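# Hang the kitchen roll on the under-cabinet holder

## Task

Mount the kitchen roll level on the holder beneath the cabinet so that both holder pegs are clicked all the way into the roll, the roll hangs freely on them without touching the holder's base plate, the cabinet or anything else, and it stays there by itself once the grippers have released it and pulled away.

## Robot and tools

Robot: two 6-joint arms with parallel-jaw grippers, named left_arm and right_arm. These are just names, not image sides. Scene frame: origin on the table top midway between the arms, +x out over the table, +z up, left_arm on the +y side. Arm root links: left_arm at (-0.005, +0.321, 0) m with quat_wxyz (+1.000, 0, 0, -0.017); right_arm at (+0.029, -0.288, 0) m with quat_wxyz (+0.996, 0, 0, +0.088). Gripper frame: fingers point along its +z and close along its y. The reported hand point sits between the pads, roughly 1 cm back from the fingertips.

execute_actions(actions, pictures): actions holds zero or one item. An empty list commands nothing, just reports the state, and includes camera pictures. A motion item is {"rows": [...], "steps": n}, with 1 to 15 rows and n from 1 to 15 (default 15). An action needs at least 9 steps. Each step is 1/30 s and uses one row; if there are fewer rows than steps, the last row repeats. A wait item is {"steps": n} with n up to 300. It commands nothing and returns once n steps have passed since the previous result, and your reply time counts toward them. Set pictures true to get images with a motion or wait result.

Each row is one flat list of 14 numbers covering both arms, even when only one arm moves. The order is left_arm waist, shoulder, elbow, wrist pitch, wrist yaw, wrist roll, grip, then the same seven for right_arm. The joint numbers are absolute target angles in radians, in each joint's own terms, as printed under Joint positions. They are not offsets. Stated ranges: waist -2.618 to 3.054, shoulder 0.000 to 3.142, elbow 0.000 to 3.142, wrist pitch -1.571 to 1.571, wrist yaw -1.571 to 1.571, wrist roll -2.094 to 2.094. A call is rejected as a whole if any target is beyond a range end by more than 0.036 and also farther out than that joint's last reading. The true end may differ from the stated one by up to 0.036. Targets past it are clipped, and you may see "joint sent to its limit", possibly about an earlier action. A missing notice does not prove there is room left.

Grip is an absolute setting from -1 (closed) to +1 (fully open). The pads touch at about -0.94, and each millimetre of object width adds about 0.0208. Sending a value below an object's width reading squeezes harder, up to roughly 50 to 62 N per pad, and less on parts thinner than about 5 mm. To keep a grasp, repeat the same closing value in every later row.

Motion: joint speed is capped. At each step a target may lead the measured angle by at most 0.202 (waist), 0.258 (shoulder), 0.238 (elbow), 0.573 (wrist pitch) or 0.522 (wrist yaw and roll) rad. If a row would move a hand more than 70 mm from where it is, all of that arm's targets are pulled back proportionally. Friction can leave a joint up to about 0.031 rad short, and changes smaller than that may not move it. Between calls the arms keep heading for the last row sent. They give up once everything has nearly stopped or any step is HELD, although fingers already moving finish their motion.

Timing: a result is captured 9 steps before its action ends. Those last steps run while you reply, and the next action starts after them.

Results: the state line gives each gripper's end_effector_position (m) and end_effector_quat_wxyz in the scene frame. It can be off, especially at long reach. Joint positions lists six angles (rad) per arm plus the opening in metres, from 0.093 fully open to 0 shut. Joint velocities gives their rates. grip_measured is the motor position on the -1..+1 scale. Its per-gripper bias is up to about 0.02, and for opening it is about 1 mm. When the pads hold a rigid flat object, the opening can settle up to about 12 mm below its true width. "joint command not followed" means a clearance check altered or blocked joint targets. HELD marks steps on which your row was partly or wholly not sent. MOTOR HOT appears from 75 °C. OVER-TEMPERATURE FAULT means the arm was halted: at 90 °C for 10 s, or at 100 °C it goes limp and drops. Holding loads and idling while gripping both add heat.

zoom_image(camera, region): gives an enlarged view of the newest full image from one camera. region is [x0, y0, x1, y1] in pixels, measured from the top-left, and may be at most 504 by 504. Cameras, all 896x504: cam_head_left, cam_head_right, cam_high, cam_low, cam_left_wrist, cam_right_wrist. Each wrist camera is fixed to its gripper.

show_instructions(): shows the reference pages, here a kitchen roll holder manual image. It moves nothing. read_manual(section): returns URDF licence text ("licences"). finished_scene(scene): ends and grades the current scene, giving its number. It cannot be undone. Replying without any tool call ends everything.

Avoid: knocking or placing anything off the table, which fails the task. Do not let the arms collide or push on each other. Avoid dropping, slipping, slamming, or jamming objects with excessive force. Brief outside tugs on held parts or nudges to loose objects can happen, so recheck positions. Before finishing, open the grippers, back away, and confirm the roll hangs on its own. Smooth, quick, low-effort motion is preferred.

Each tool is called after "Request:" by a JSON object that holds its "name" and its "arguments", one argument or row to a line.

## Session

Request:
{"name": "execute_actions", "arguments": {
  "actions": []
}}

Request:
{"name": "show_instructions", "arguments": {

}}

Scene clock: 0.00 s of 6000.00 s.
left_arm: end_effector_position=(+0.3282, +0.1631, +0.2913) grip_measured=+0.980 end_effector_quat_wxyz=(+0.567, +0.606, +0.500, -0.245) | right_arm: end_effector_position=(+0.0690, -0.4377, +0.1723) grip_measured=+1.000 end_effector_quat_wxyz=(+0.023, +0.166, +0.958, -0.232)
Joint positions: left_arm=[ 0.03   1.417  1.197 -0.49   1.201  1.149  0.092] | right_arm=[-1.191  0.744  0.905 -1.341  0.27  -0.725  0.093]
Joint velocities: left_arm=[ 0.007 -0.012 -0.002  0.007 -0.022 -0.051  0.   ] | right_arm=[-0.012 -0.002 -0.007 -0.007 -0.051 -0.007  0.   ]

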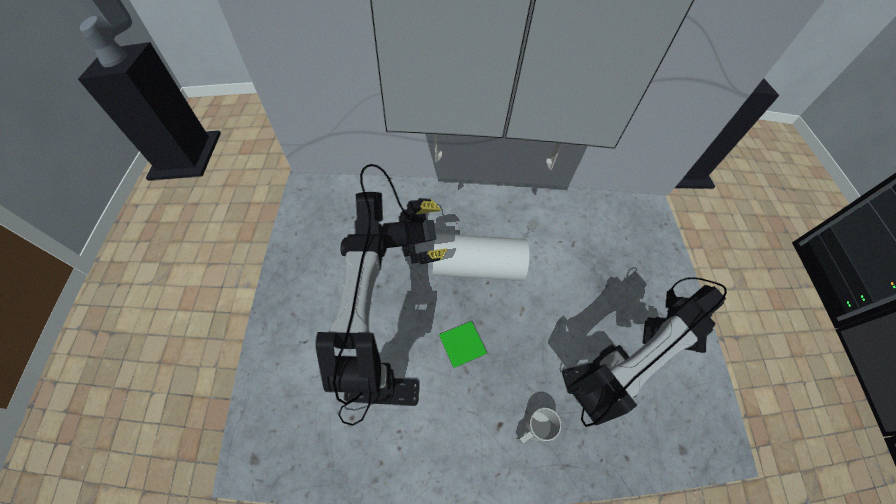

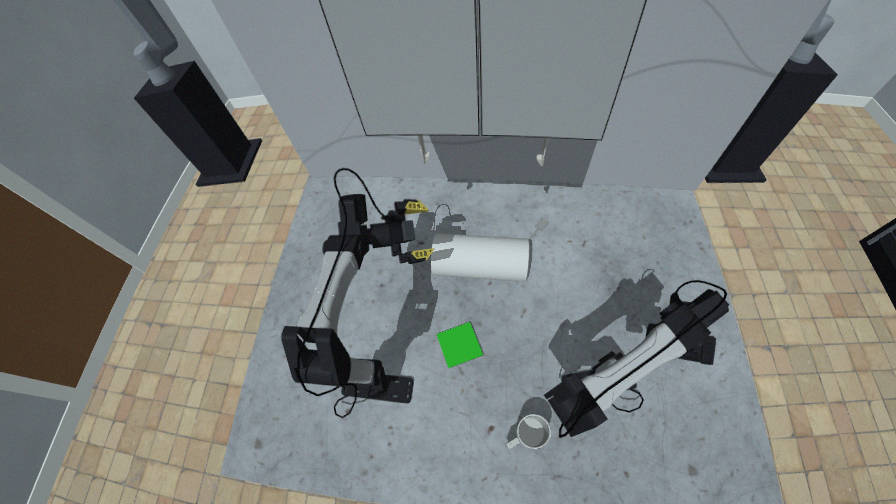

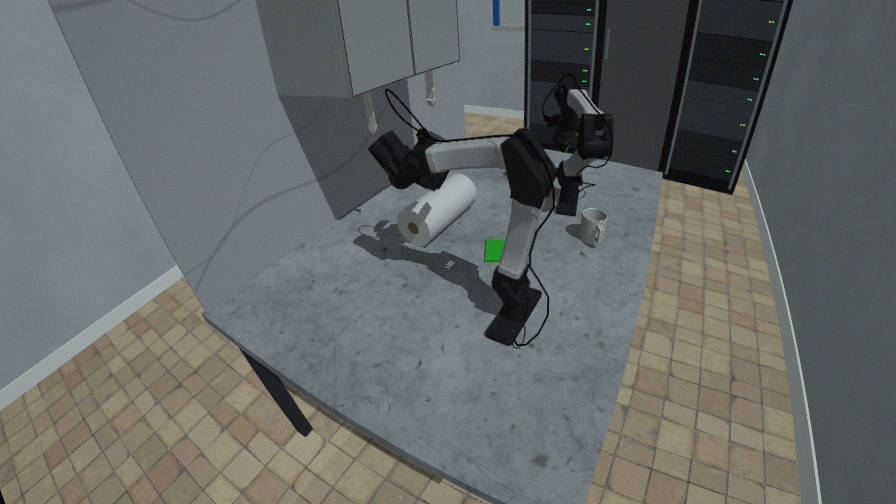

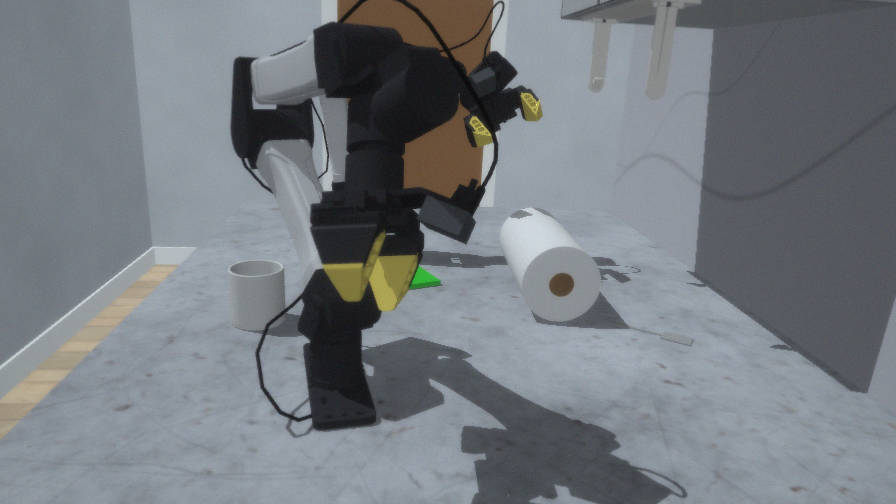

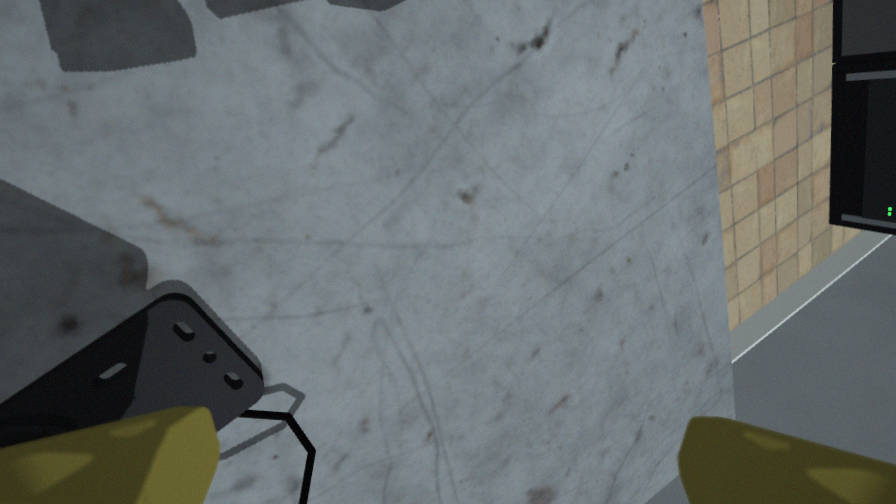

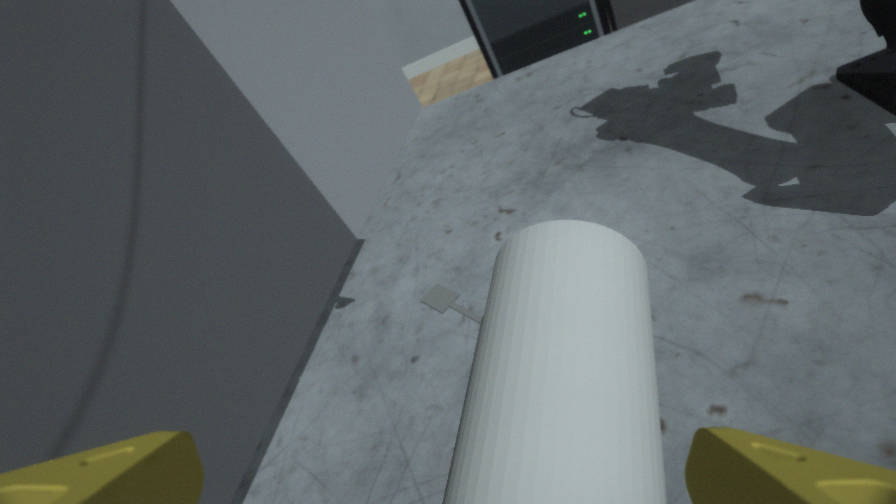

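Reference images for this scene: kitchen roll holder manual.

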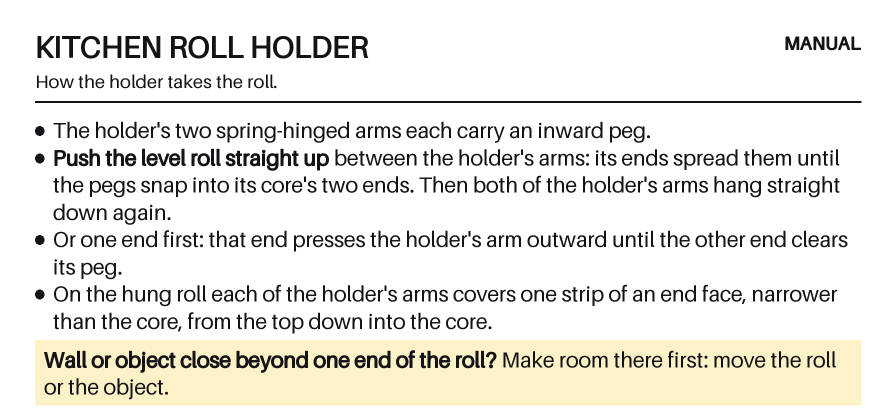

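Request:
{"name": "execute_actions", "arguments": {
  "actions": [
    {"rows":[[0.3,1.5,0.75,0.5,1.27,-1.57,-0.3,-0.25,1.45,0.55,0.7,-1.1,1.57,-0.3]]}
  ]
}}

Request:
{"name": "execute_actions", "arguments": {
  "actions": [
    {"steps":28}
  ]
}}

Request:
{"name": "execute_actions", "arguments": {
  "actions": [
    {"rows":[[0.29,1.55,0.73,0.65,1.27,-1.57,-0.3,-0.24,1.5,0.53,0.8,-1.1,1.57,-0.3],[0.28,1.6,0.71,0.75,1.27,-1.57,-0.3,-0.24,1.55,0.52,0.9,-1.1,1.57,-0.3],[0.27,1.65,0.69,0.85,1.27,-1.57,-0.3,-0.23,1.6,0.5,1.0,-1.1,1.57,-0.3],[0.26,1.7,0.67,0.95,1.27,-1.57,-0.3,-0.23,1.65,0.49,1.05,-1.1,1.57,-0.3],[0.25,1.75,0.65,1.0,1.27,-1.57,-0.3,-0.22,1.7,0.47,1.1,-1.1,1.57,-0.3],[0.24,1.8,0.63,1.05,1.27,-1.57,-0.3,-0.22,1.75,0.46,1.15,-1.1,1.57,-0.3],[0.23,1.85,0.61,1.1,1.27,-1.57,-0.3,-0.21,1.8,0.44,1.2,-1.1,1.57,-0.3],[0.22,1.9,0.59,1.15,1.27,-1.57,-0.3,-0.21,1.85,0.43,1.24,-1.1,1.57,-0.3],[0.22,1.94,0.57,1.165,1.27,-1.57,-0.3,-0.2,1.89,0.41,1.24,-1.1,1.57,-0.3],[0.22,1.97,0.55,1.165,1.27,-1.57,-0.3,-0.2,1.92,0.4,1.24,-1.1,1.57,-0.3],[0.22,2.0,0.54,1.165,1.27,-1.57,-0.3,-0.2,1.95,0.395,1.24,-1.1,1.57,-0.3]]}
  ]
}}

Request:
{"name": "execute_actions", "arguments": {
  "actions": [
    {"steps":18}
  ],
  "pictures": true
}}

Scene clock: 1.67 s of 6000.00 s.
left_arm: end_effector_position=(+0.3633, +0.2526, +0.2144) grip_measured=-0.283 end_effector_quat_wxyz=(+0.581, +0.417, +0.639, -0.284) | right_arm: end_effector_position=(+0.1666, -0.4349, +0.1087) grip_measured=-0.281 end_effector_quat_wxyz=(+0.143, +0.190, +0.966, -0.101)
Joint positions: left_arm=[0.289 1.481 0.847 0.099 1.246 0.635 0.032] | right_arm=[-0.996  0.945  0.739 -1.013 -0.004 -0.432  0.032]
Joint velocities: left_arm=[ 0.808  0.608 -1.878  2.366 -0.022 -2.864 -0.028] | right_arm=[ 1.111  1.355 -1.018  1.912 -1.575  1.473 -0.034]
Steps of this call (steps 1 to 44: nothing new was sent; steps 45 to 50: the first 6 steps of this action). Readings (joint positions):
45: left_arm=[0.048 1.419 1.165 -0.415 1.221 1.086] | right_arm=[-1.175 0.753 0.894 -1.314 0.242 -0.686]
46: left_arm=[0.089 1.420 1.118 -0.317 1.236 1.009] | right_arm=[-1.141 0.777 0.870 -1.259 0.195 -0.637]
48: left_arm=[0.201 1.445 0.994 -0.110 1.247 0.835] | right_arm=[-1.071 0.855 0.809 -1.139 0.099 -0.538]
50: the state above

Scene clock: 2.60 s of 6000.00 s.
left_arm: end_effector_position=(+0.3669, +0.2588, +0.2128) grip_measured=-0.298 end_effector_quat_wxyz=(+0.115, -0.286, +0.680, -0.666) | right_arm: end_effector_position=(+0.3782, -0.1648, +0.2004) grip_measured=-0.297 end_effector_quat_wxyz=(+0.156, +0.231, +0.700, +0.657)
Joint positions: left_arm=[ 0.306  1.513  0.739  0.483  1.263 -1.52   0.031] | right_arm=[-0.25   1.432  0.574  0.672 -1.085  1.49   0.031]
Joint velocities: left_arm=[-0.002 -0.012 -0.007  0.037 -0.007 -0.359  0.   ] | right_arm=[-0.007 -0.007 -0.002  0.139 -0.051  0.52   0.   ]
Kept back: nothing.
Steps of this call (steps 1 to 9: the last 9 steps of your previous action; steps 10 to 28: the robot went on to your last target). Readings (joint positions):
1: left_arm=[0.308 1.501 0.795 0.163 1.245 0.535] | right_arm=[-0.957 0.994 0.706 -0.948 -0.059 -0.375]
2: left_arm=[0.312 1.516 0.761 0.211 1.245 0.436] | right_arm=[-0.915 1.047 0.676 -0.882 -0.117 -0.316]
4: left_arm=[0.308 1.525 0.739 0.283 1.248 0.236] | right_arm=[-0.825 1.161 0.632 -0.743 -0.240 -0.189]
8: left_arm=[0.306 1.515 0.739 0.406 1.257 -0.161] | right_arm=[-0.627 1.371 0.590 -0.437 -0.509 0.089]
28: the state above

Scene clock: 2.80 s of 6000.00 s.
left_arm: end_effector_position=(+0.3807, +0.2476, +0.1850) grip_measured=-0.298 end_effector_quat_wxyz=(+0.136, -0.238, +0.684, -0.676) | right_arm: end_effector_position=(+0.3866, -0.1602, +0.1606) grip_measured=-0.297 end_effector_quat_wxyz=(+0.144, +0.231, +0.694, +0.666)
Joint positions: left_arm=[ 0.266  1.684  0.702  0.818  1.266 -1.55   0.031] | right_arm=[-0.236  1.636  0.524  0.959 -1.092  1.542  0.031]
Joint velocities: left_arm=[-0.291  1.473 -0.52   1.81   0.022 -0.11  -0.002] | right_arm=[ 0.139  1.536 -0.442  1.429  0.051  0.11  -0.   ]
Steps of this call (steps 1 to 6: the first 6 steps of this action). Readings (joint positions):
1: left_arm=[0.306 1.517 0.738 0.503 1.264 -1.529] | right_arm=[-0.250 1.439 0.571 0.695 -1.088 1.505]
2: left_arm=[0.301 1.531 0.738 0.548 1.266 -1.536] | right_arm=[-0.250 1.458 0.567 0.739 -1.091 1.517]
4: left_arm=[0.286 1.591 0.730 0.683 1.266 -1.545] | right_arm=[-0.245 1.533 0.551 0.854 -1.092 1.532]
6: the state above

Scene clock: 3.40 s of 6000.00 s.
left_arm: end_effector_position=(+0.3535, +0.2270, +0.0725) grip_measured=-0.298 end_effector_quat_wxyz=(+0.055, -0.287, +0.684, -0.669) | right_arm: end_effector_position=(+0.3612, -0.1489, +0.0698) grip_measured=-0.297 end_effector_quat_wxyz=(+0.071, +0.280, +0.702, +0.652)
Joint positions: left_arm=[ 0.224  2.016  0.541  1.14   1.266 -1.563  0.031] | right_arm=[-0.207  1.944  0.404  1.228 -1.095  1.563  0.031]
Joint velocities: left_arm=[-0.012 -0.012  0.002  0.066  0.037 -0.022 -0.   ] | right_arm=[ 0.002  0.017 -0.007  0.066  0.051 -0.095  0.001]
Kept back: nothing.
Steps of this call (steps 1 to 9: the last 9 steps of your previous action; steps 10 to 18: the robot went on to your last target). Readings (joint positions):
1: left_arm=[0.256 1.738 0.681 0.876 1.266 -1.552] | right_arm=[-0.231 1.691 0.505 1.007 -1.092 1.547]
2: left_arm=[0.245 1.795 0.658 0.929 1.266 -1.554] | right_arm=[-0.226 1.747 0.487 1.051 -1.093 1.550]
4: left_arm=[0.229 1.902 0.609 1.005 1.266 -1.557] | right_arm=[-0.215 1.845 0.449 1.113 -1.093 1.555]
8: left_arm=[0.224 2.015 0.543 1.055 1.266 -1.562] | right_arm=[-0.207 1.943 0.405 1.157 -1.094 1.561]
18: the state above

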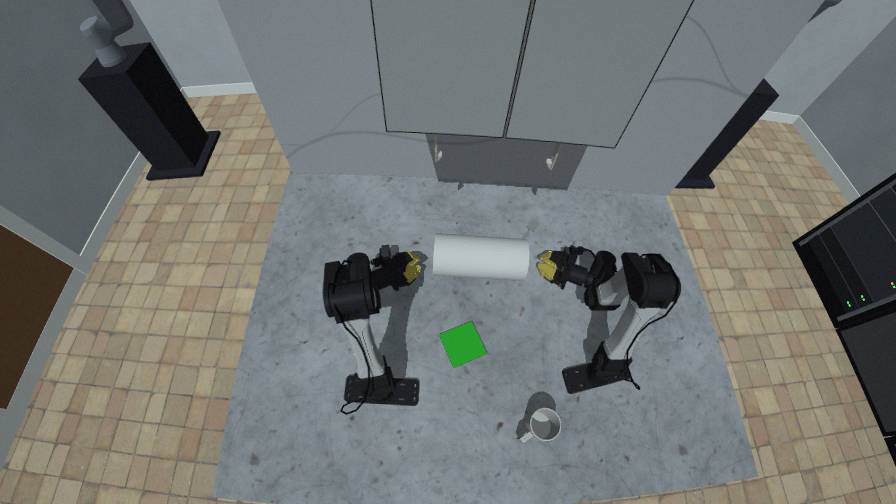

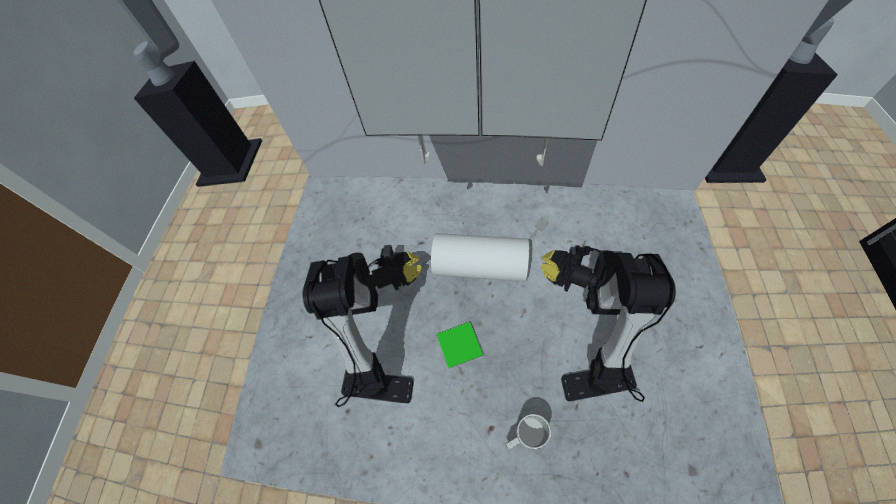

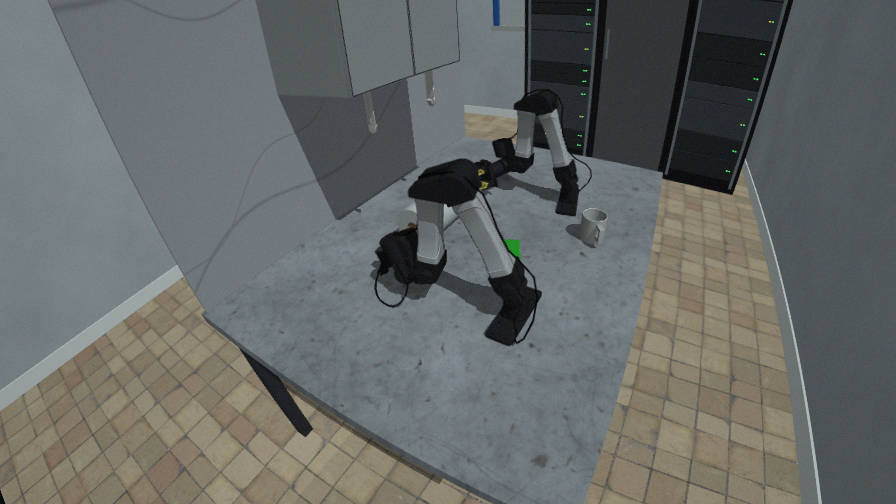

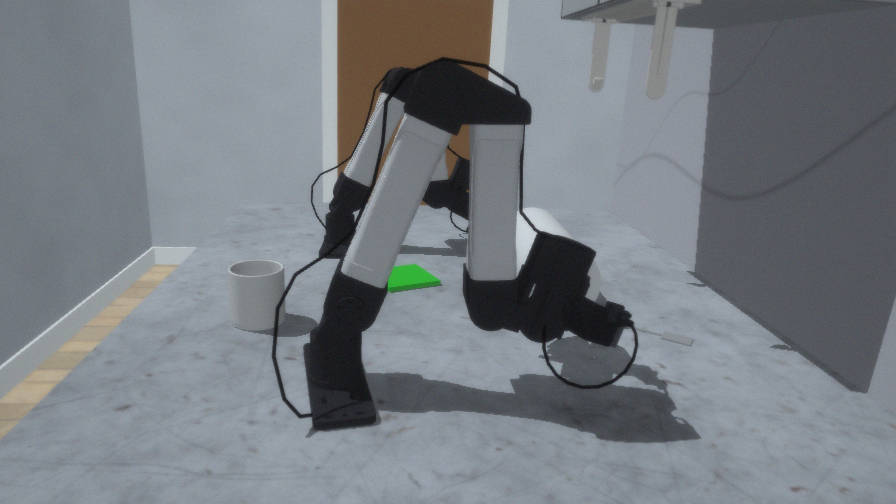

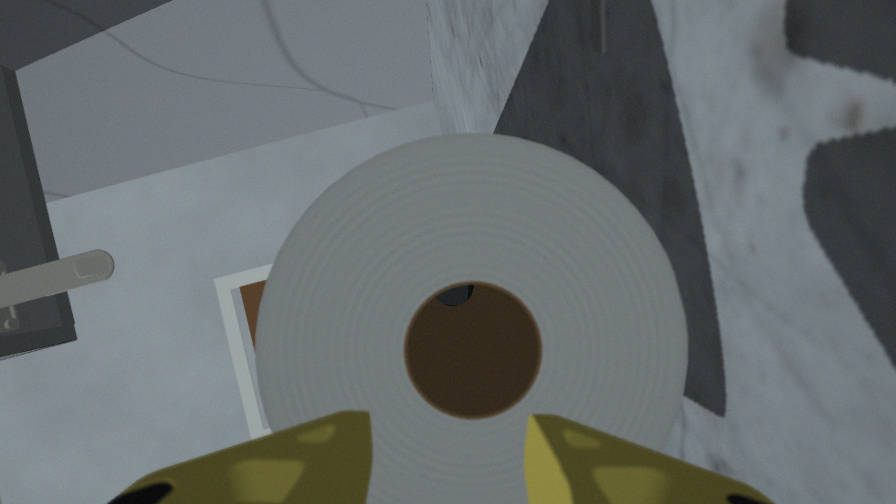

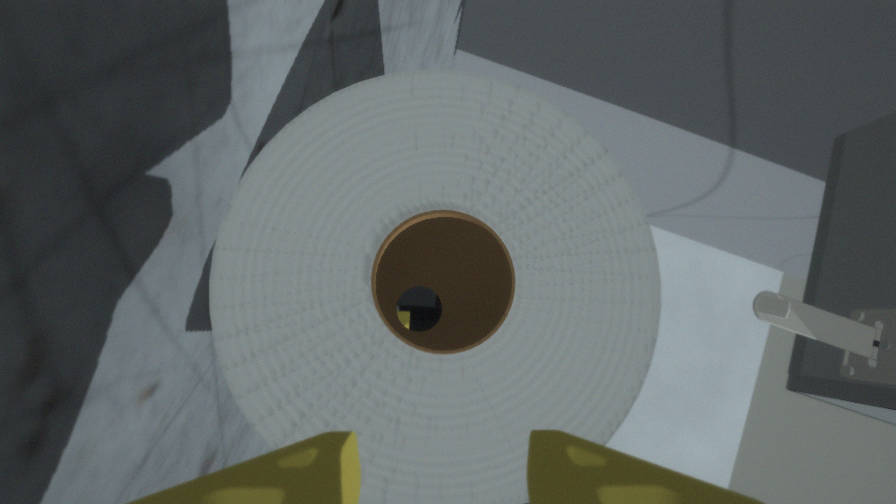

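Request:
{"name": "execute_actions", "arguments": {
  "actions": [
    {"rows":[[0.2,1.99,0.56,1.165,1.25,-1.57,-0.3,-0.19,1.92,0.37,1.25,-1.07,1.57,-0.3],[0.18,1.985,0.57,1.165,1.23,-1.57,-0.3,-0.17,1.9,0.345,1.26,-1.04,1.57,-0.3],[0.16,1.98,0.575,1.165,1.21,-1.57,-0.3,-0.15,1.885,0.32,1.27,-1.01,1.57,-0.3],[0.145,1.98,0.575,1.165,1.19,-1.57,-0.3,-0.125,1.875,0.305,1.28,-0.99,1.57,-0.3],[0.13,1.98,0.575,1.165,1.17,-1.57,-0.3,-0.1,1.875,0.305,1.28,-0.97,1.57,-0.3],[0.12,1.98,0.575,1.165,1.17,-1.57,-0.3,-0.085,1.875,0.305,1.28,-0.97,1.57,-0.3]],"steps":12}
  ]
}}

Request:
{"name": "execute_actions", "arguments": {
  "actions": [
    {"steps":18}
  ],
  "pictures": true
}}

Scene clock: 4.53 s of 6000.00 s.
left_arm: end_effector_position=(+0.3548, +0.2209, +0.0752) grip_measured=-0.298 end_effector_quat_wxyz=(+0.061, -0.279, +0.687, -0.669) | right_arm: end_effector_position=(+0.3581, -0.1458, +0.0708) grip_measured=-0.297 end_effector_quat_wxyz=(+0.079, +0.280, +0.702, +0.649)
Joint positions: left_arm=[ 0.203  2.01   0.542  1.149  1.25  -1.563  0.031] | right_arm=[-0.191  1.929  0.382  1.244 -1.066  1.563  0.031]
Joint velocities: left_arm=[-0.422 -0.115  0.066 -0.051 -0.256 -0.007  0.   ] | right_arm=[ 0.354 -0.349 -0.51   0.212  0.432 -0.007  0.001]
Steps of this call (steps 1 to 30: the robot went on to your last target; step 31: nothing new was sent; steps 32 to 34: the first 3 steps of this action). Readings (joint positions):
32: left_arm=[0.222 2.016 0.541 1.149 1.264 -1.563] | right_arm=[-0.206 1.944 0.403 1.237 -1.091 1.563]
33: left_arm=[0.216 2.013 0.541 1.149 1.258 -1.563] | right_arm=[-0.201 1.940 0.397 1.240 -1.081 1.563]
34: the state above

Scene clock: 5.13 s of 6000.00 s.
left_arm: end_effector_position=(+0.3600, +0.1973, +0.0796) grip_measured=-0.298 end_effector_quat_wxyz=(+0.069, -0.264, +0.696, -0.664) | right_arm: end_effector_position=(+0.3410, -0.1206, +0.0709) grip_measured=-0.297 end_effector_quat_wxyz=(+0.080, +0.269, +0.713, +0.643)
Joint positions: left_arm=[ 0.121  1.995  0.555  1.153  1.177 -1.563  0.031] | right_arm=[-0.088  1.893  0.326  1.275 -0.978  1.563  0.031]
Joint velocities: left_arm=[-0.007 -0.027 -0.007 -0.066  0.007  0.007  0.   ] | right_arm=[ 0.012 -0.017 -0.002  0.11   0.051  0.007  0.   ]
Kept back: nothing.
Steps of this call (steps 1 to 9: the last 9 steps of your previous action; steps 10 to 18: the robot went on to your last target). Readings (joint positions):
1: left_arm=[0.186 2.005 0.546 1.149 1.239 -1.563] | right_arm=[-0.175 1.916 0.363 1.250 -1.051 1.563]
2: left_arm=[0.168 2.002 0.550 1.149 1.227 -1.563] | right_arm=[-0.153 1.904 0.346 1.256 -1.037 1.563]
4: left_arm=[0.135 1.997 0.554 1.152 1.209 -1.563] | right_arm=[-0.108 1.894 0.329 1.264 -1.018 1.563]
8: left_arm=[0.121 1.995 0.555 1.153 1.191 -1.563] | right_arm=[-0.088 1.893 0.326 1.270 -0.996 1.563]
18: the state above

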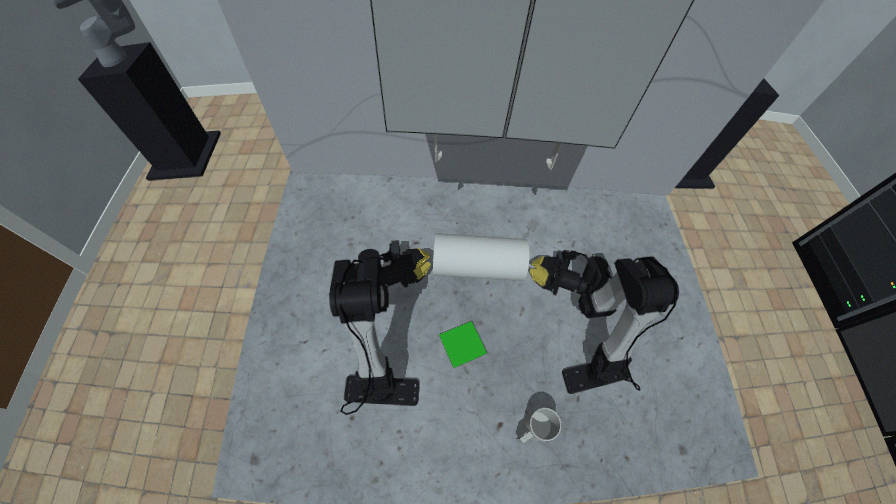

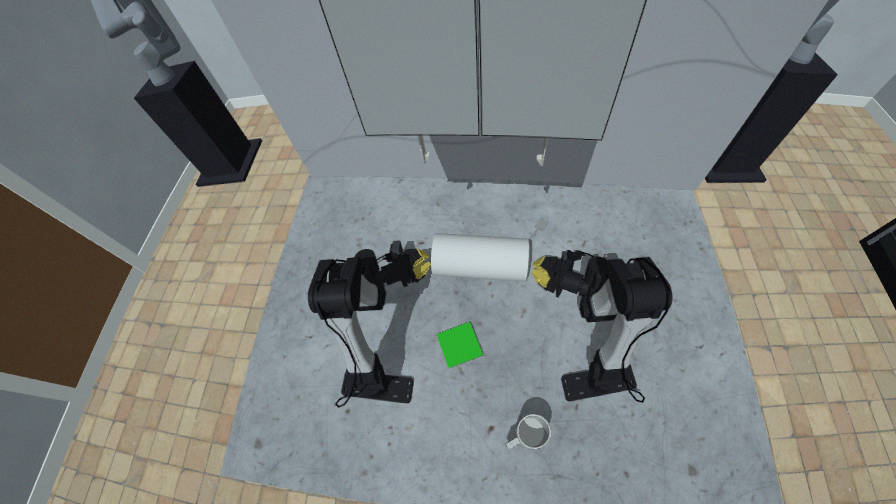

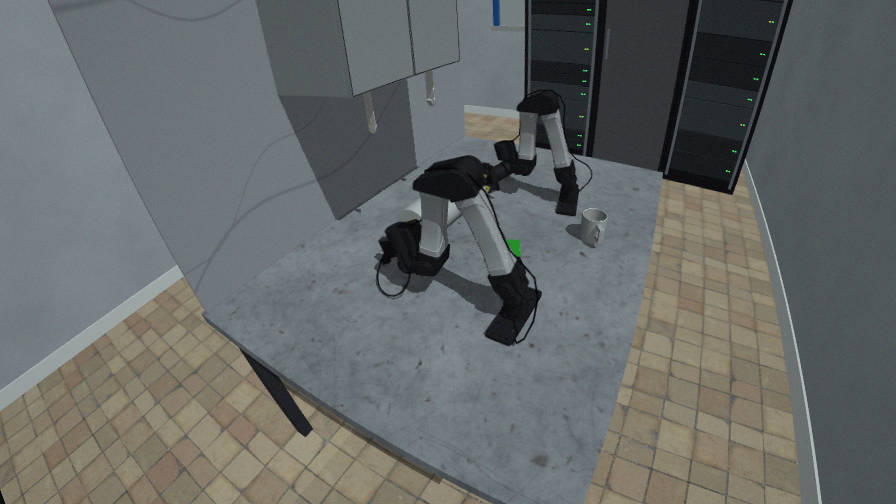

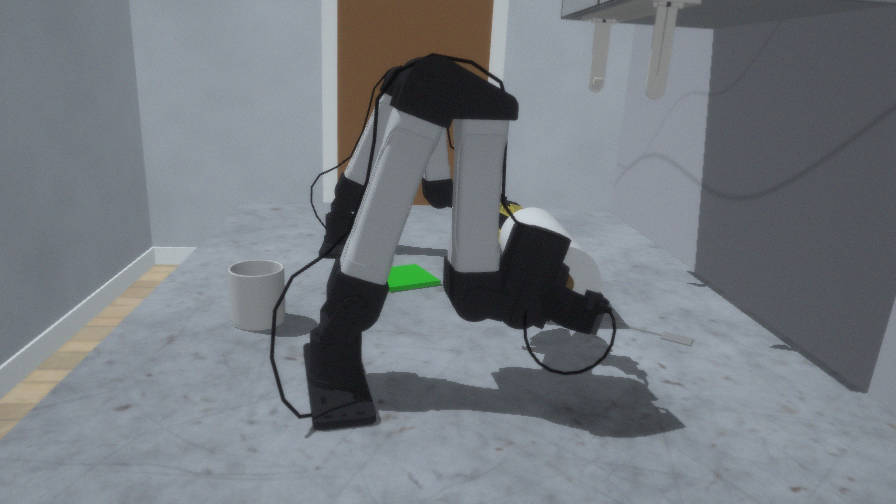

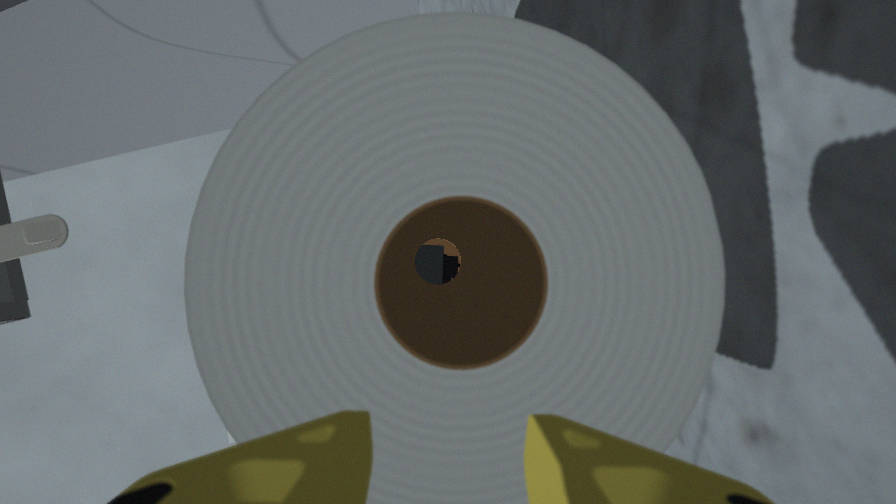

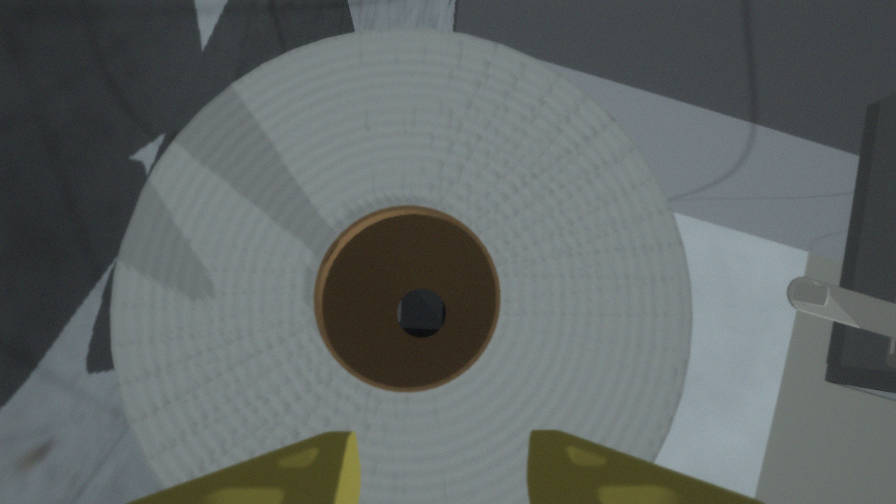

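Request:
{"name": "execute_actions", "arguments": {
  "actions": [
    {"rows":[[0.12,2.015,0.56,1.165,1.16,-1.57,-0.3,-0.075,1.9,0.32,1.28,-0.96,1.57,-0.3],[0.115,2.028,0.56,1.165,1.15,-1.57,-0.3,-0.065,1.91,0.32,1.28,-0.95,1.57,-0.3],[0.11,2.028,0.56,1.165,1.15,-1.57,-0.3,-0.055,1.915,0.32,1.28,-0.94,1.57,-0.3],[0.105,2.028,0.56,1.165,1.15,-1.57,-0.3,-0.05,1.915,0.32,1.28,-0.935,1.57,-0.3],[0.1,2.028,0.56,1.165,1.145,-1.57,-0.3,-0.045,1.915,0.32,1.28,-0.93,1.57,-0.3],[0.095,2.028,0.56,1.165,1.145,-1.57,-0.3,-0.04,1.915,0.32,1.28,-0.93,1.57,-0.3],[0.09,2.028,0.56,1.165,1.145,-1.57,-0.3,-0.03,1.915,0.32,1.28,-0.93,1.57,-0.3],[0.08,2.028,0.56,1.165,1.145,-1.57,-0.3,-0.02,1.915,0.32,1.28,-0.93,1.57,-0.3],[0.07,2.028,0.56,1.165,1.145,-1.57,-0.3,-0.01,1.915,0.32,1.28,-0.93,1.57,-0.3],[0.06,2.028,0.56,1.165,1.16,-1.57,-0.3,0.0,1.915,0.32,1.28,-0.945,1.57,-0.3],[0.05,2.028,0.56,1.165,1.18,-1.57,-0.3,0.01,1.915,0.32,1.28,-0.96,1.57,-0.3]]}
  ]
}}

Request:
{"name": "execute_actions", "arguments": {
  "actions": [
    {"steps":15}
  ],
  "pictures": true
}}

Scene clock: 6.23 s of 6000.00 s.
left_arm: end_effector_position=(+0.3607, +0.1954, +0.0718) grip_measured=-0.298 end_effector_quat_wxyz=(+0.066, -0.274, +0.697, -0.660) | right_arm: end_effector_position=(+0.3395, -0.1132, +0.0699) grip_measured=-0.297 end_effector_quat_wxyz=(+0.080, +0.266, +0.716, +0.641)
Joint positions: left_arm=[ 0.112  2.018  0.555  1.156  1.159 -1.563  0.031] | right_arm=[-0.058  1.893  0.326  1.276 -0.952  1.563  0.031]
Joint velocities: left_arm=[-0.144  0.071 -0.017 -0.022 -0.037 -0.022  0.001] | right_arm=[ 0.173  0.007 -0.012  0.007  0.154  0.051  0.   ]
Steps of this call (steps 1 to 15: the robot went on to your last target; steps 16 to 27: nothing new was sent; steps 28 to 33: the first 6 steps of this action). Readings (joint positions):
28: left_arm=[0.121 1.996 0.555 1.153 1.174 -1.563] | right_arm=[-0.087 1.893 0.326 1.276 -0.975 1.563]
29: left_arm=[0.121 2.000 0.555 1.155 1.172 -1.563] | right_arm=[-0.085 1.893 0.326 1.276 -0.971 1.563]
31: left_arm=[0.119 2.010 0.555 1.156 1.165 -1.563] | right_arm=[-0.072 1.893 0.326 1.276 -0.961 1.563]
33: the state above

Scene clock: 6.73 s of 6000.00 s.
left_arm: end_effector_position=(+0.3592, +0.1857, +0.0707) grip_measured=-0.298 end_effector_quat_wxyz=(+0.062, -0.269, +0.700, -0.658) | right_arm: end_effector_position=(+0.3358, -0.1036, +0.0699) grip_measured=-0.297 end_effector_quat_wxyz=(+0.075, +0.259, +0.719, +0.641)
Joint positions: left_arm=[ 0.082  2.019  0.555  1.157  1.142 -1.563  0.031] | right_arm=[-0.022  1.893  0.326  1.28  -0.934  1.567  0.031]
Joint velocities: left_arm=[-0.002  0.002 -0.002  0.051 -0.022 -0.007  0.   ] | right_arm=[ 0.002  0.002  0.017  0.007  0.051 -0.081 -0.002]
Kept back: nothing.
Steps of this call (steps 1 to 9: the last 9 steps of your previous action; steps 10 to 15: the robot went on to your last target). Readings (joint positions):
1: left_arm=[0.107 2.019 0.555 1.156 1.157 -1.563] | right_arm=[-0.051 1.893 0.326 1.276 -0.949 1.563]
2: left_arm=[0.101 2.019 0.555 1.156 1.155 -1.563] | right_arm=[-0.044 1.893 0.326 1.276 -0.946 1.563]
4: left_arm=[0.086 2.019 0.555 1.156 1.151 -1.563] | right_arm=[-0.026 1.893 0.326 1.276 -0.942 1.563]
8: left_arm=[0.082 2.019 0.555 1.157 1.142 -1.563] | right_arm=[-0.022 1.893 0.326 1.279 -0.935 1.566]
15: the state above

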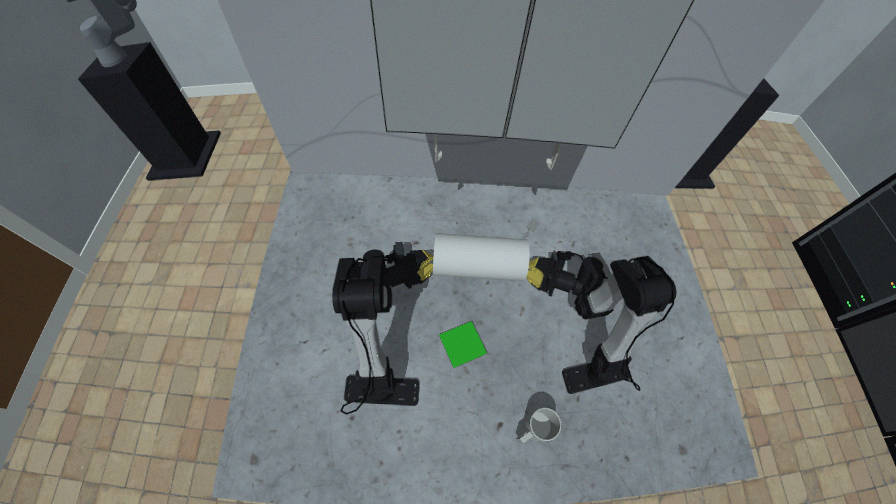

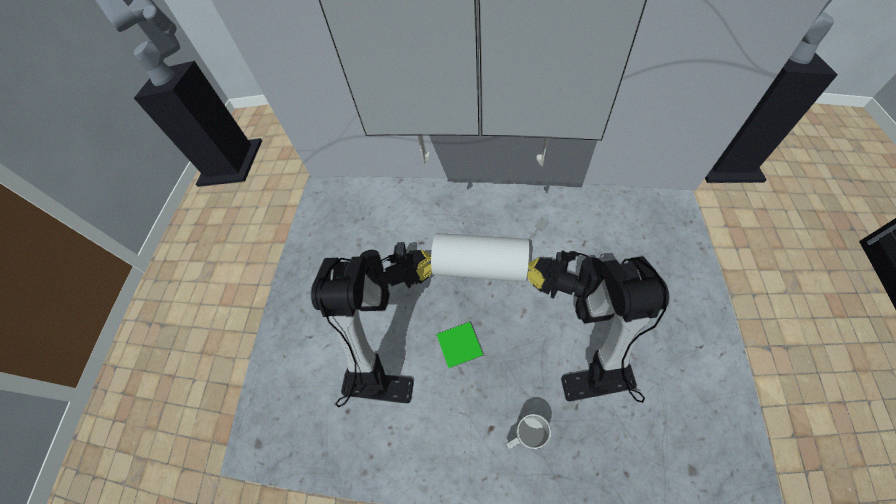

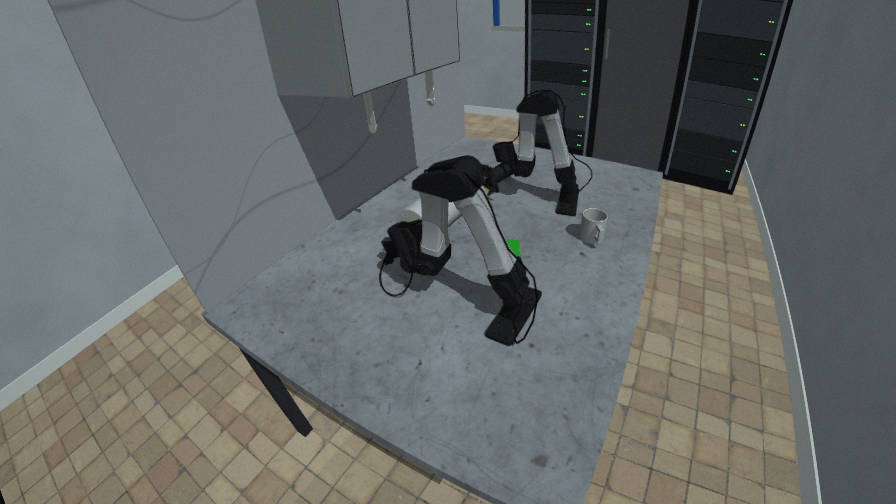

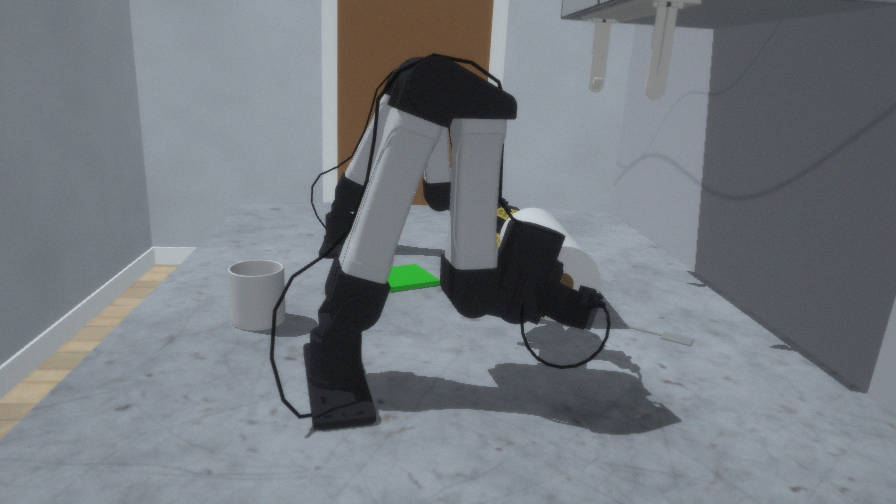

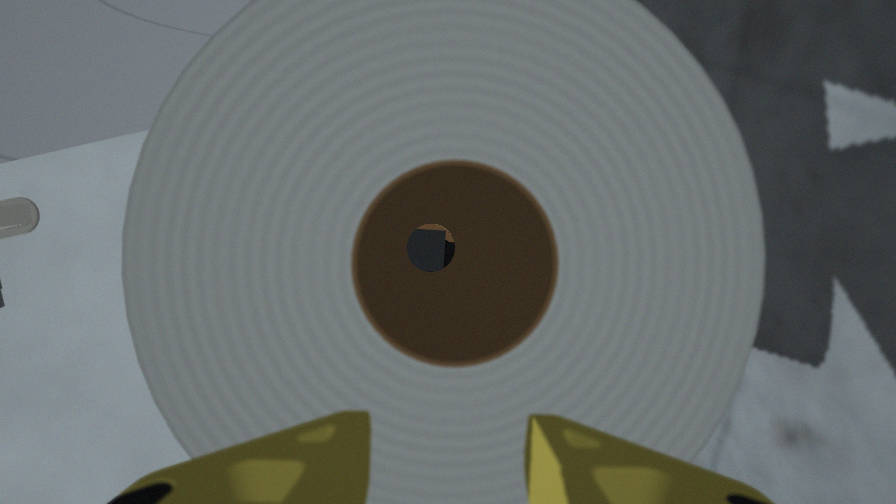

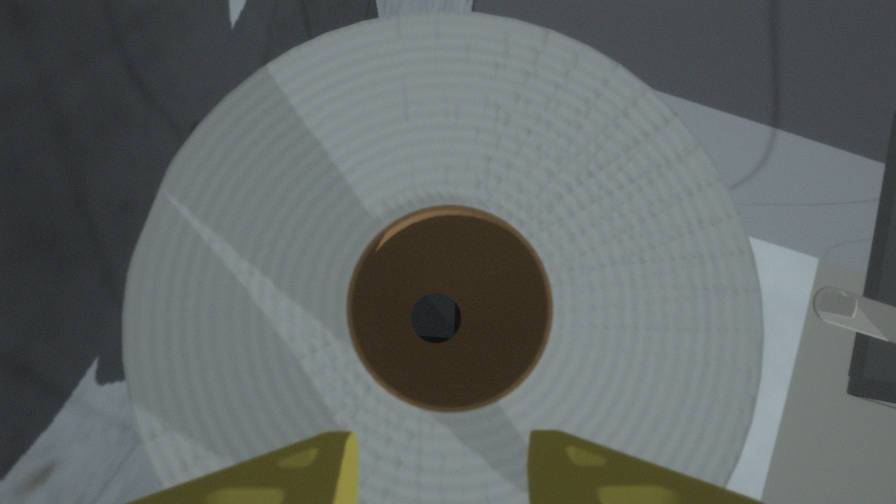

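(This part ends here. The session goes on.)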